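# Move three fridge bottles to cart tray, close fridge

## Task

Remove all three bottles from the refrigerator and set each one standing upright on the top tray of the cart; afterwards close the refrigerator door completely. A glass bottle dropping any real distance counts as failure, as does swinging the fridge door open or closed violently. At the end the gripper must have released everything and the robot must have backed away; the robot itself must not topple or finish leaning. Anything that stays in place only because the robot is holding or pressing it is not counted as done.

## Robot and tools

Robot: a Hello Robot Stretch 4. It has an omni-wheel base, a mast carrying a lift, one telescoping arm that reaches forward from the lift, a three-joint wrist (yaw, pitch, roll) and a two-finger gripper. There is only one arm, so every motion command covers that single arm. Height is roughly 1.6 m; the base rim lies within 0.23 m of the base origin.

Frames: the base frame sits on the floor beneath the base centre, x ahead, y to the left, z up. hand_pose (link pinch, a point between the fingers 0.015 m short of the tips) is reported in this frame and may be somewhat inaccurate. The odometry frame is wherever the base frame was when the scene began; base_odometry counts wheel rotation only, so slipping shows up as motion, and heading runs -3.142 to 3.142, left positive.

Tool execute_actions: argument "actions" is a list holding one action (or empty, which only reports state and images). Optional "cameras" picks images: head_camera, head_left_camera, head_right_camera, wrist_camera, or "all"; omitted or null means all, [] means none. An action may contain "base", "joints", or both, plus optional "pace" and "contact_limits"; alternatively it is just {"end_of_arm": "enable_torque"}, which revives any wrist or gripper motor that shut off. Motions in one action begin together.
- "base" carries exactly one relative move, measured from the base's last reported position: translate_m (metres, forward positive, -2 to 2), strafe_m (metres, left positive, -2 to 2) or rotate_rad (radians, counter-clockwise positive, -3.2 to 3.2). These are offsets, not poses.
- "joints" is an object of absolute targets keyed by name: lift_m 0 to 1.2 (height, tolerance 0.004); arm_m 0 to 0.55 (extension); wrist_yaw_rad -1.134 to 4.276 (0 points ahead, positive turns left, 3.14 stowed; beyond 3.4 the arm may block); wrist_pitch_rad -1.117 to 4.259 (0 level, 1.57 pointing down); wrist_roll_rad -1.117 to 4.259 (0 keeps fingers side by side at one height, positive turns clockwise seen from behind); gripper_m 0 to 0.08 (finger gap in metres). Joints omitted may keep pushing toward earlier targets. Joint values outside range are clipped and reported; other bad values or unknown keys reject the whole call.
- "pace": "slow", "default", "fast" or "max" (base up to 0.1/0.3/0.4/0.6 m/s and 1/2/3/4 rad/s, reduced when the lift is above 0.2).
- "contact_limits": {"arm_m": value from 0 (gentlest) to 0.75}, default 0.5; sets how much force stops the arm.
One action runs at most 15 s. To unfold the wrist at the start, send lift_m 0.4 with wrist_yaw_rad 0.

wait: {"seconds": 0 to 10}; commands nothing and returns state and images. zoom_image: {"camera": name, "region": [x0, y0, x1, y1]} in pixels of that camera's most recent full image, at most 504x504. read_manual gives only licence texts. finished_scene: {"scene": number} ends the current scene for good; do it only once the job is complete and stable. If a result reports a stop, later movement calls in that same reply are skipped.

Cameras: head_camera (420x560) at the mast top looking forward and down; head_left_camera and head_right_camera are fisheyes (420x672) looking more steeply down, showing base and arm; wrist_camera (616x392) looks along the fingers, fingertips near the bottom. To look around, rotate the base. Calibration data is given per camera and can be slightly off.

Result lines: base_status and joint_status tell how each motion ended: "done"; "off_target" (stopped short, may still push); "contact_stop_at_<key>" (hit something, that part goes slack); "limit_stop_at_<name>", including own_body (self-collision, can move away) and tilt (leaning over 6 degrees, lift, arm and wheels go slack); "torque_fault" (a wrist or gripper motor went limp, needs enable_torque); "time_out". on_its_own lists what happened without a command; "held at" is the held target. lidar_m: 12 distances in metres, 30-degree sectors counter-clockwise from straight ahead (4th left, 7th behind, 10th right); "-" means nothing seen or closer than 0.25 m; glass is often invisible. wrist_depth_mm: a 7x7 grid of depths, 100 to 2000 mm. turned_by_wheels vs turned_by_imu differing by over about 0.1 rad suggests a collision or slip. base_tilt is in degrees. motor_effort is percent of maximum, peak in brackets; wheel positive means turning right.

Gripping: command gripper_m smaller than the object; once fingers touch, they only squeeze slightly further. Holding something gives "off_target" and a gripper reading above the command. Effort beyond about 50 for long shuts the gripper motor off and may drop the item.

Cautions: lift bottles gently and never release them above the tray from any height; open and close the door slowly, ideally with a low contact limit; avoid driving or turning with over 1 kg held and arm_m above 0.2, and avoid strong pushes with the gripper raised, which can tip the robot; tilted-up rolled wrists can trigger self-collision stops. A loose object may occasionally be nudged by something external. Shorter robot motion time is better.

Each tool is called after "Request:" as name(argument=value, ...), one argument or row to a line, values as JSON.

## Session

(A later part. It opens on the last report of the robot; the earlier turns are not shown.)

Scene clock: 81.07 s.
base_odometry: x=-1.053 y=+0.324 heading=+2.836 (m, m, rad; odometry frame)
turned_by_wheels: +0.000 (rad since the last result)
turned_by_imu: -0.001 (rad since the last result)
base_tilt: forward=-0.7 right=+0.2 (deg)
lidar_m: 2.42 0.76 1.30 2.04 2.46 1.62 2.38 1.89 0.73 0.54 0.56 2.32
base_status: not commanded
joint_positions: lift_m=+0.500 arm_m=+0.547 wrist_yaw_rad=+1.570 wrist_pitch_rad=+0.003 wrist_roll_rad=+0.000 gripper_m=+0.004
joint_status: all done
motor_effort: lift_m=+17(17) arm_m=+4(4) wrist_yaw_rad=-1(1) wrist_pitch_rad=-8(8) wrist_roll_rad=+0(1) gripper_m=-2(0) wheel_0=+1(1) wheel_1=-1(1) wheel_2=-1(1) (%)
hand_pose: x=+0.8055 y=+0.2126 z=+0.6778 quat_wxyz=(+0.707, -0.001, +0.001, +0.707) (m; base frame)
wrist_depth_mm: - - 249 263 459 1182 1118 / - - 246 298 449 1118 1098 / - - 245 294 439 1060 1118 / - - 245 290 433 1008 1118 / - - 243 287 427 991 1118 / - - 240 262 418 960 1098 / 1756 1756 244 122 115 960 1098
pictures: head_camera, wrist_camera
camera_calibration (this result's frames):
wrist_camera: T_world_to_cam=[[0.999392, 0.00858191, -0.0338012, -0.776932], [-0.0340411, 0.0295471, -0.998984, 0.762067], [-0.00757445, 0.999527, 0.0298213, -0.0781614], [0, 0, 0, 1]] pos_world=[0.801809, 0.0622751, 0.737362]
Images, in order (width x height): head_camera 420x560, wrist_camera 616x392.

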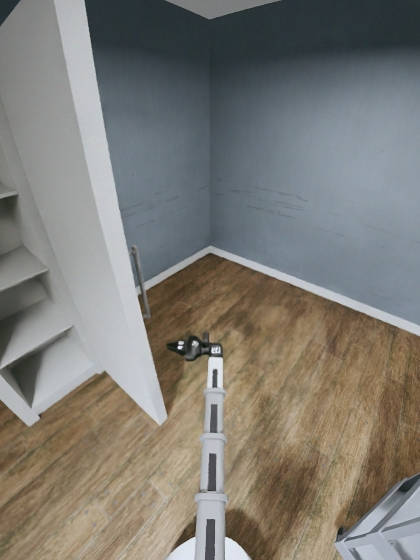

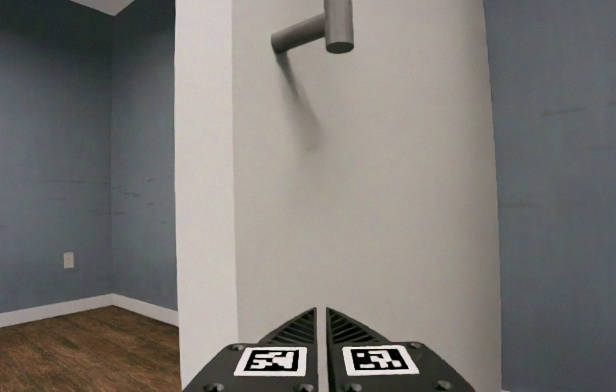

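Request:
execute_actions(
  actions=[
    {"base": {"strafe_m": 0.34}, "pace": "slow"},
  ],
  cameras=["head_camera", "head_left_camera", "wrist_camera"],
)

Scene clock: 85.70 s.
base_odometry: x=-1.155 y=-0.001 heading=+2.836 (m, m, rad; odometry frame)
turned_by_wheels: +0.000 (rad since the last result)
turned_by_imu: -0.002 (rad since the last result)
base_tilt: forward=-0.7 right=+0.1 (deg)
lidar_m: 0.61 0.55 1.04 1.74 2.26 1.46 1.54 2.15 1.18 0.88 1.12 2.52
base_status: done
joint_positions: lift_m=+0.500 arm_m=+0.547 wrist_yaw_rad=+1.570 wrist_pitch_rad=+0.003 wrist_roll_rad=+0.000 gripper_m=+0.004
joint_status: not commanded
motor_effort: lift_m=+17(17) arm_m=+4(4) wrist_yaw_rad=+0(11) wrist_pitch_rad=-8(7) wrist_roll_rad=+1(1) gripper_m=+0(0) wheel_0=-2(9) wheel_1=+0(5) wheel_2=-1(5) (%)
hand_pose: x=+0.8056 y=+0.2126 z=+0.6778 quat_wxyz=(+0.707, -0.001, +0.001, +0.707) (m; base frame)
wrist_depth_mm: 158 173 194 219 251 296 351 / 158 173 193 217 248 291 345 / 157 172 191 215 246 286 334 / 155 171 190 213 243 285 329 / 155 170 189 212 241 282 327 / 154 168 187 204 239 278 324 / 153 167 180 122 115 277 322
pictures: head_camera, head_left_camera, wrist_camera
camera_calibration (this result's frames):
wrist_camera: T_world_to_cam=[[0.999394, 0.00832671, -0.0338013, -0.776966], [-0.0340337, 0.0295558, -0.998984, 0.762062], [-0.00731922, 0.999528, 0.0298213, -0.0783444], [0, 0, 0, 1]] pos_world=[0.801857, 0.0622537, 0.737362]
Images, in order (width x height): head_camera 420x560, head_left_camera 420x672, wrist_camera 616x392.

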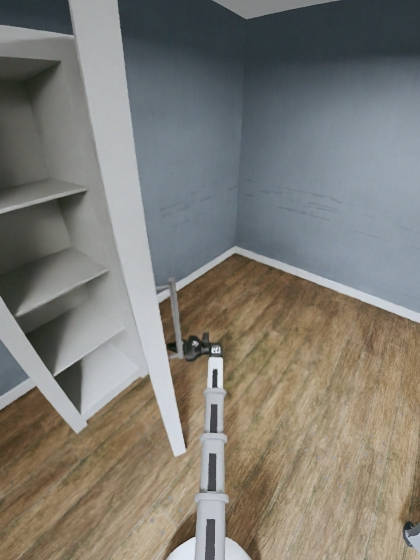

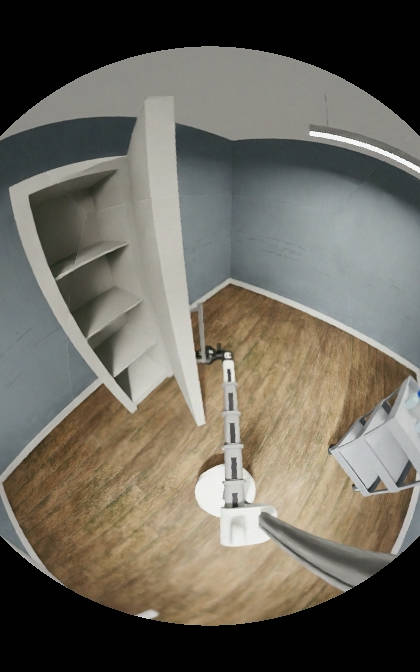

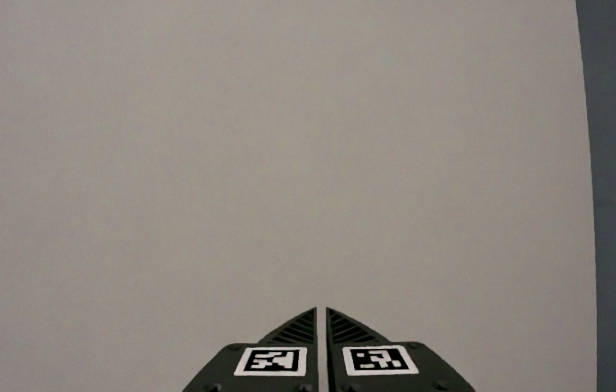

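Request:
wait(
  seconds=1.5,
)

Scene clock: 87.27 s.
base_odometry: x=-1.155 y=-0.001 heading=+2.836 (m, m, rad; odometry frame)
turned_by_wheels: +0.000 (rad since the last result)
turned_by_imu: +0.000 (rad since the last result)
base_tilt: forward=-0.8 right=+0.1 (deg)
lidar_m: 2.06 0.60 1.03 1.74 2.27 1.45 1.57 2.16 1.16 0.87 1.16 2.52
base_status: done
joint_positions: lift_m=+0.500 arm_m=+0.547 wrist_yaw_rad=+1.570 wrist_pitch_rad=+0.003 wrist_roll_rad=+0.000 gripper_m=+0.004
joint_status: not commanded
motor_effort: lift_m=+16(17) arm_m=+4(4) wrist_yaw_rad=+0(11) wrist_pitch_rad=-8(7) wrist_roll_rad=+1(1) gripper_m=+0(0) wheel_0=-2(9) wheel_1=+0(5) wheel_2=-1(5) (%)
hand_pose: x=+0.8056 y=+0.2126 z=+0.6778 quat_wxyz=(+0.707, -0.001, +0.001, +0.707) (m; base frame)
wrist_depth_mm: 330 336 342 349 353 362 368 / 329 334 340 345 351 359 366 / 325 332 338 343 351 355 364 / 324 329 334 342 347 353 359 / 322 327 332 340 345 351 357 / 320 325 330 336 343 349 357 / 319 322 327 122 115 349 353
wait: 1.50 s; at rest by 0.20 s
pictures: head_camera, head_left_camera, head_right_camera, wrist_camera
camera_calibration (this result's frames):
wrist_camera: T_world_to_cam=[[0.999394, 0.00832624, -0.0338012, -0.776966], [-0.0340336, 0.0295559, -0.998984, 0.762062], [-0.00731875, 0.999528, 0.0298214, -0.0783448], [0, 0, 0, 1]] pos_world=[0.801857, 0.0622536, 0.737362]
Images, in order (width x height): head_camera 420x560, head_left_camera 420x672, head_right_camera 420x672, wrist_camera 616x392.

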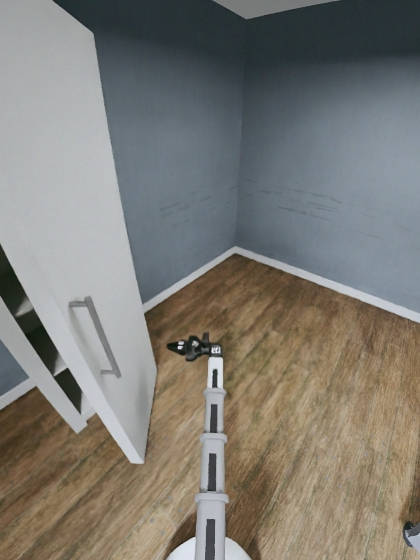

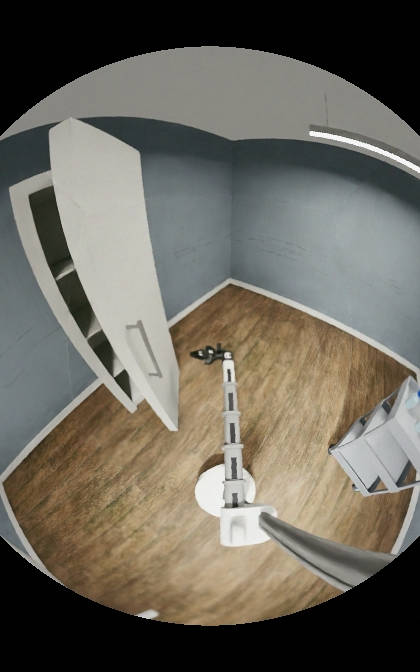

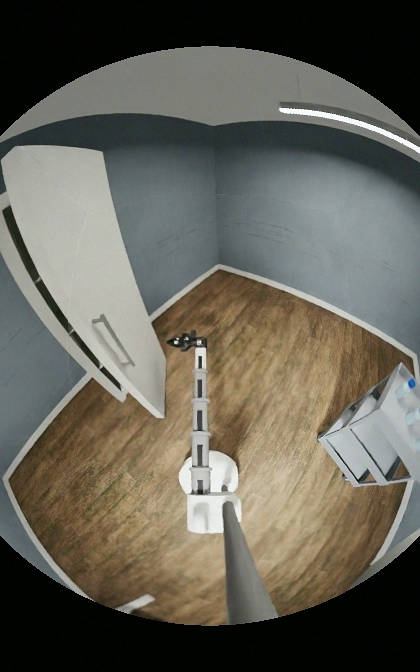

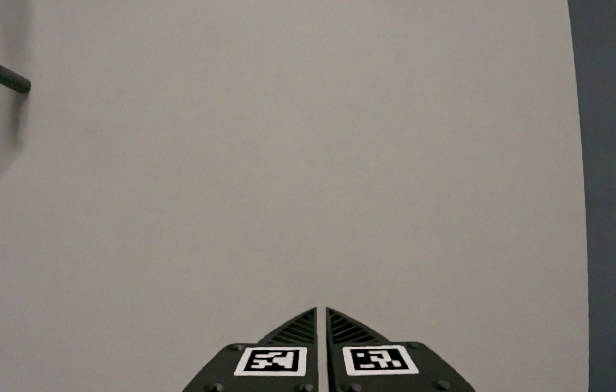

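The door is swinging shut on its own. Waiting more.

Request:
wait(
  seconds=3,
)

Scene clock: 90.30 s.
base_odometry: x=-1.155 y=-0.001 heading=+2.836 (m, m, rad; odometry frame)
turned_by_wheels: +0.000 (rad since the last result)
turned_by_imu: -0.001 (rad since the last result)
base_tilt: forward=-0.7 right=+0.2 (deg)
lidar_m: 2.06 0.99 0.92 1.73 2.24 1.44 1.55 2.14 1.16 0.89 1.14 2.51
base_status: done
joint_positions: lift_m=+0.500 arm_m=+0.547 wrist_yaw_rad=+1.570 wrist_pitch_rad=+0.003 wrist_roll_rad=+0.000 gripper_m=+0.004
joint_status: not commanded
motor_effort: lift_m=+17(17) arm_m=+4(4) wrist_yaw_rad=+0(11) wrist_pitch_rad=-8(7) wrist_roll_rad=+0(1) gripper_m=+0(0) wheel_0=-2(9) wheel_1=+0(5) wheel_2=-1(5) (%)
hand_pose: x=+0.8056 y=+0.2126 z=+0.6778 quat_wxyz=(+0.707, -0.001, +0.001, +0.707) (m; base frame)
wrist_depth_mm: - - 683 574 484 415 854 / - - 683 574 484 415 842 / - - 676 574 484 418 427 / - - 699 574 484 415 384 / - - 699 569 484 415 384 / - - 699 554 480 413 382 / 1756 1808 723 122 115 413 382
wait: 3.00 s; at rest by 0.23 s
pictures: head_camera, head_left_camera, head_right_camera, wrist_camera
camera_calibration (this result's frames):
wrist_camera: T_world_to_cam=[[0.999394, 0.008326, -0.0338013, -0.776966], [-0.0340336, 0.0295559, -0.998984, 0.762062], [-0.00731851, 0.999528, 0.0298214, -0.078345], [0, 0, 0, 1]] pos_world=[0.801857, 0.0622536, 0.737362]
Images, in order (width x height): head_camera 420x560, head_left_camera 420x672, head_right_camera 420x672, wrist_camera 616x392.

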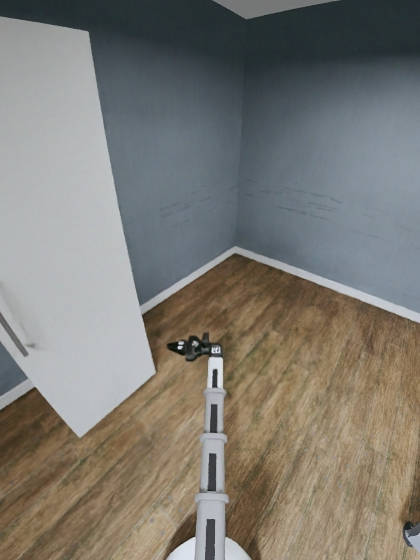

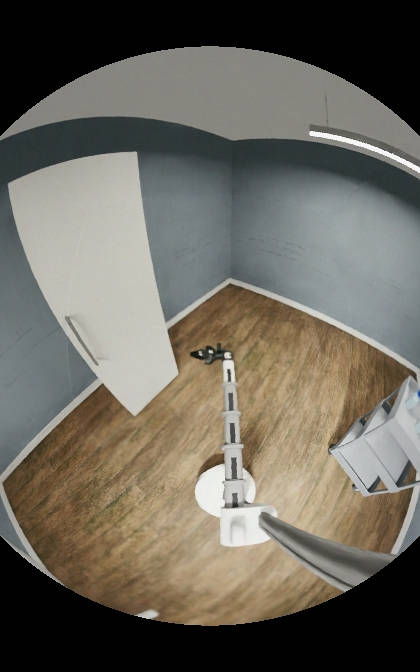

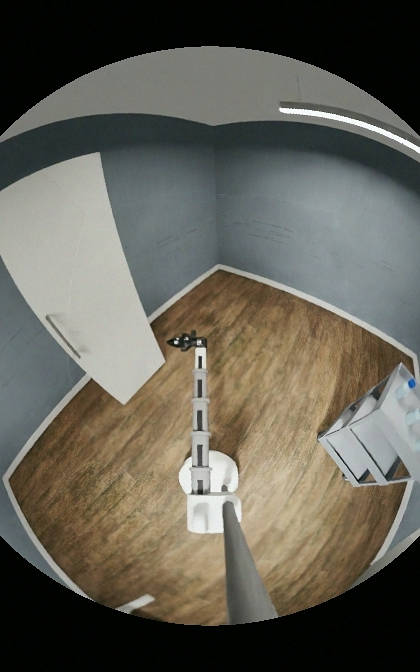

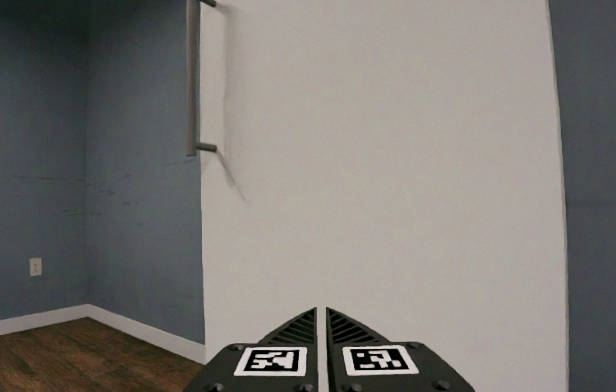

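Request:
wait(
  seconds=2,
)

Request:
zoom_image(
  camera="head_camera",
  region=[0, 280, 200, 460],
)

Request:
zoom_image(
  camera="head_right_camera",
  region=[300, 340, 420, 500],
)

Scene clock: 92.53 s.
base_odometry: x=-1.155 y=-0.001 heading=+2.836 (m, m, rad; odometry frame)
turned_by_wheels: +0.000 (rad since the last result)
turned_by_imu: -0.001 (rad since the last result)
base_tilt: forward=-0.7 right=+0.1 (deg)
lidar_m: 2.07 0.99 0.91 1.72 2.27 1.40 1.55 2.15 1.17 0.87 1.14 2.52
base_status: done
joint_positions: lift_m=+0.500 arm_m=+0.547 wrist_yaw_rad=+1.570 wrist_pitch_rad=+0.003 wrist_roll_rad=+0.000 gripper_m=+0.004
joint_status: not commanded
motor_effort: lift_m=+17(17) arm_m=+4(4) wrist_yaw_rad=+0(11) wrist_pitch_rad=-8(7) wrist_roll_rad=+0(1) gripper_m=-1(0) wheel_0=-2(9) wheel_1=+0(5) wheel_2=-1(5) (%)
hand_pose: x=+0.8056 y=+0.2126 z=+0.6778 quat_wxyz=(+0.707, -0.001, +0.001, +0.707) (m; base frame)
wrist_depth_mm: - - 683 580 484 418 842 / - - 683 574 484 418 854 / - - 676 574 484 418 427 / - - 699 569 484 415 384 / - - 699 569 480 415 384 / - - 699 554 480 413 382 / 1808 1808 723 122 115 413 379
wait: 2.00 s; at rest by 0.03 s
pictures: head_camera, head_left_camera, head_right_camera, wrist_camera
camera_calibration (this result's frames):
wrist_camera: T_world_to_cam=[[0.999394, 0.00832624, -0.0338012, -0.776966], [-0.0340336, 0.0295559, -0.998984, 0.762062], [-0.00731875, 0.999528, 0.0298214, -0.0783448], [0, 0, 0, 1]] pos_world=[0.801857, 0.0622536, 0.737362]
Images, in order (width x height): head_camera 420x560, head_left_camera 420x672, head_right_camera 420x672, wrist_camera 616x392.

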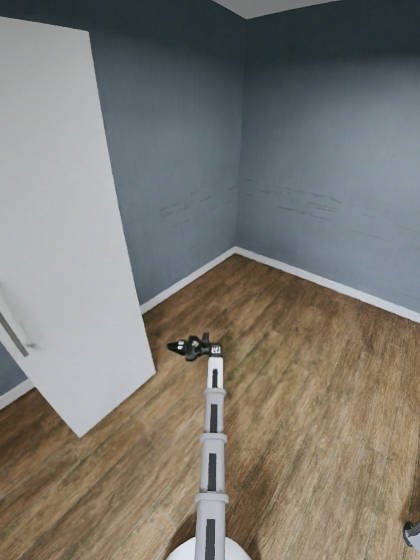

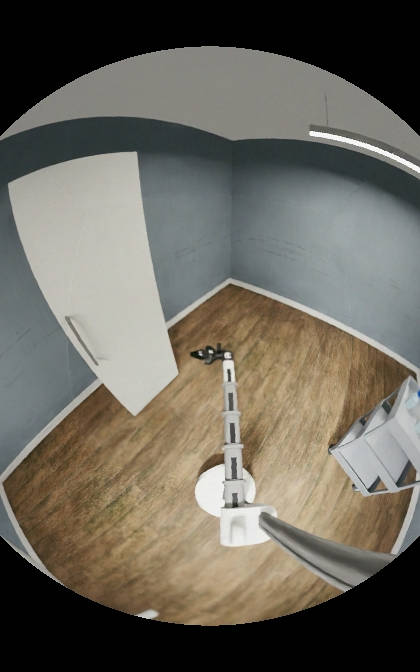

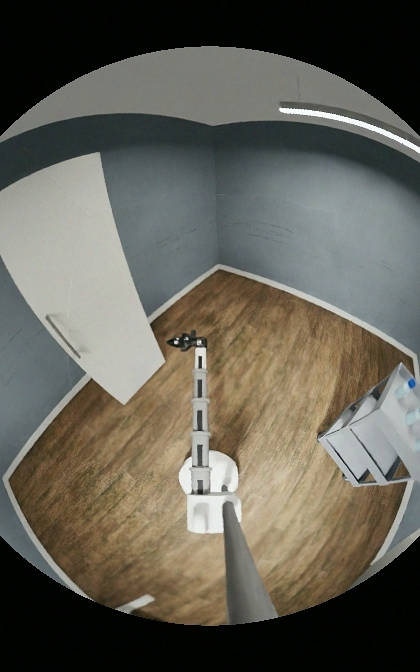

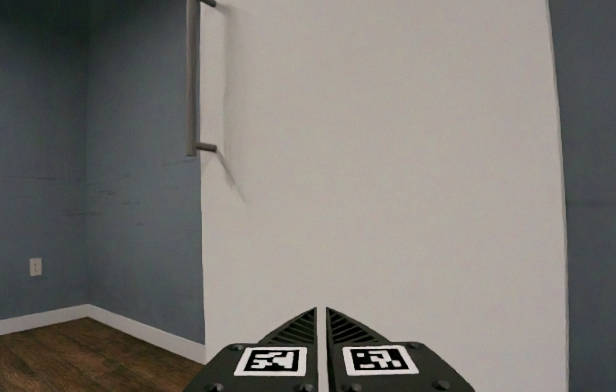

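Region (0, 280, 200, 460) of head_camera's 420x560 image, scaled by 2.520, with more detail than that image has; it fills the top 454 rows of this view, and the rest is white.

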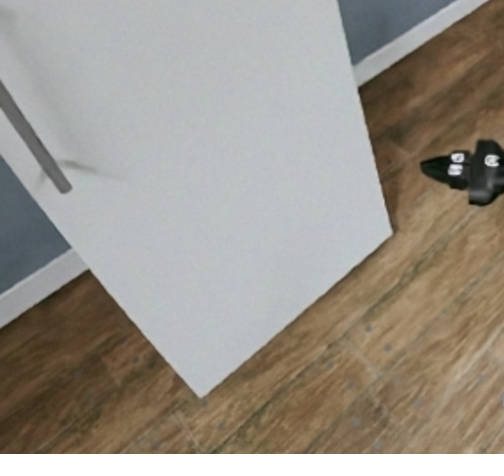

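Region (300, 340, 420, 500) of head_right_camera's 420x672 image, scaled by 3.150, with more detail than that image has; it fills the left 378 columns of this view, and the rest is white.

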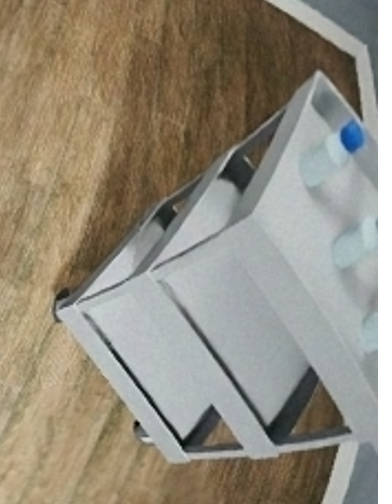

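Request:
execute_actions(
  actions=[
    {"base": {"translate_m": -0.4}, "joints": {"arm_m": 0.05}, "pace": "fast"},
  ],
)

Scene clock: 95.73 s.
base_odometry: x=-0.774 y=-0.121 heading=+2.836 (m, m, rad; odometry frame)
turned_by_wheels: +0.000 (rad since the last result)
turned_by_imu: +0.002 (rad since the last result)
base_tilt: forward=-0.8 right=+0.1 (deg)
lidar_m: 2.34 1.18 1.84 1.98 1.93 1.10 1.20 1.91 1.89 1.06 1.02 2.86
base_status: done
joint_positions: lift_m=+0.500 arm_m=+0.051 wrist_yaw_rad=+1.570 wrist_pitch_rad=+0.003 wrist_roll_rad=+0.000 gripper_m=+0.004
joint_status: all done
motor_effort: lift_m=+17(17) arm_m=-4(5) wrist_yaw_rad=-1(1) wrist_pitch_rad=-8(8) wrist_roll_rad=+1(0) gripper_m=-1(1) wheel_0=+2(7) wheel_1=+2(5) wheel_2=+0(11) (%)
hand_pose: x=+0.3092 y=+0.2126 z=+0.6778 quat_wxyz=(+0.707, -0.001, +0.001, +0.707) (m; base frame)
wrist_depth_mm: 1808 - - - 1756 1464 1308 / 1808 - - - 1756 1464 1336 / 1756 - - - 1708 1464 1308 / 1756 - - - 1756 1499 1336 / 1756 - - - 1661 1464 1308 / 1808 - - 1983 1756 1464 1308 / 1708 1808 1863 122 114 1464 1308
pictures: head_camera, head_left_camera, head_right_camera, wrist_camera
camera_calibration (this result's frames):
wrist_camera: T_world_to_cam=[[0.999389, 0.00872013, -0.0338434, -0.280883], [-0.0340872, 0.0295113, -0.998983, 0.745184], [-0.0077125, 0.999526, 0.0297905, -0.0818694], [0, 0, 0, 1]] pos_world=[0.305481, 0.0622886, 0.737359]
Images, in order (width x height): head_camera 420x560, head_left_camera 420x672, head_right_camera 420x672, wrist_camera 616x392.

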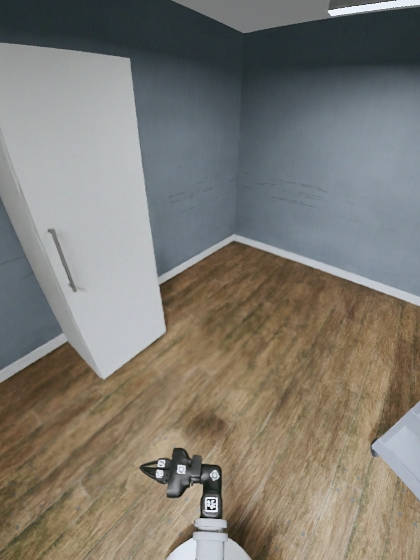

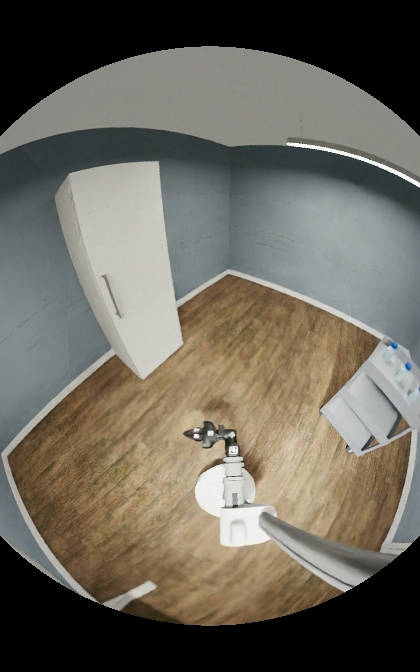

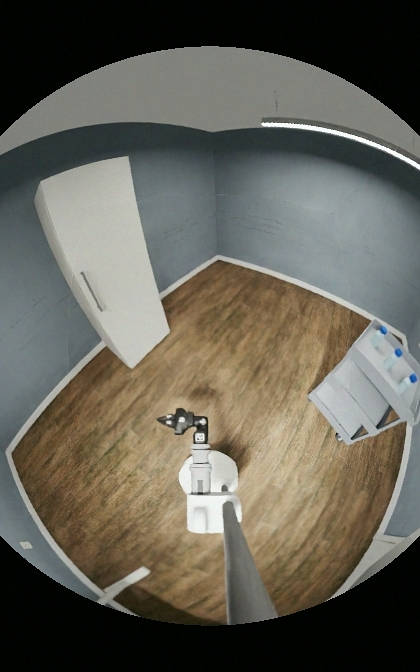

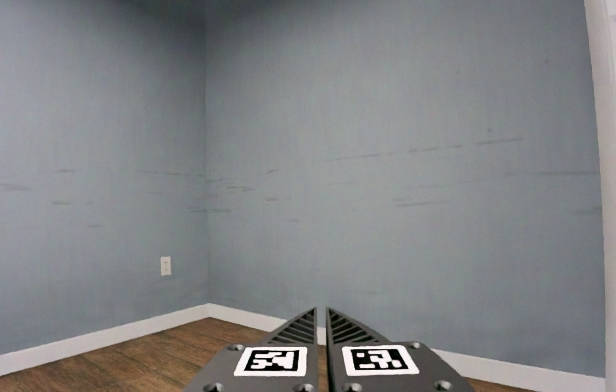

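Request:
zoom_image(
  camera="head_camera",
  region=[30, 270, 150, 390],
)

Request:
zoom_image(
  camera="head_right_camera",
  region=[320, 300, 420, 430],
)

Request:
zoom_image(
  camera="head_left_camera",
  region=[40, 150, 200, 390],
)

Region (30, 270, 150, 390) of head_camera's 420x560 image, scaled by 4.200, with more detail than that image has.

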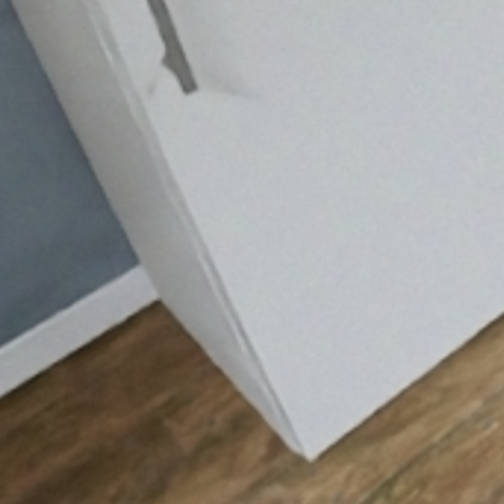

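Region (320, 300, 420, 430) of head_right_camera's 420x672 image, scaled by 3.877, with more detail than that image has; it fills the left 388 columns of this view, and the rest is white.

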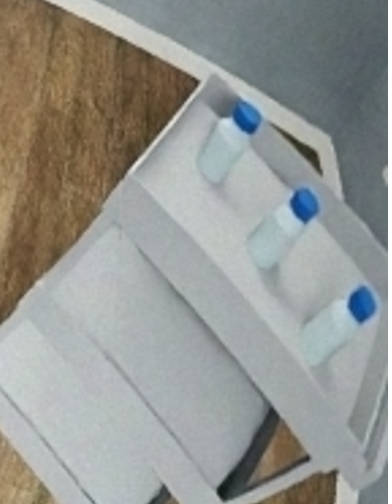

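Region (40, 150, 200, 390) of head_left_camera's 420x672 image, scaled by 2.100, with more detail than that image has.

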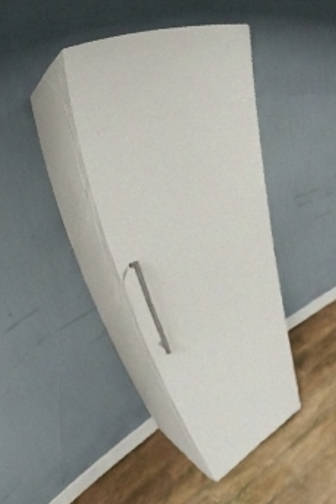

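Request:
finished_scene(
  scene=2,
)

The scene is finished: the task was done.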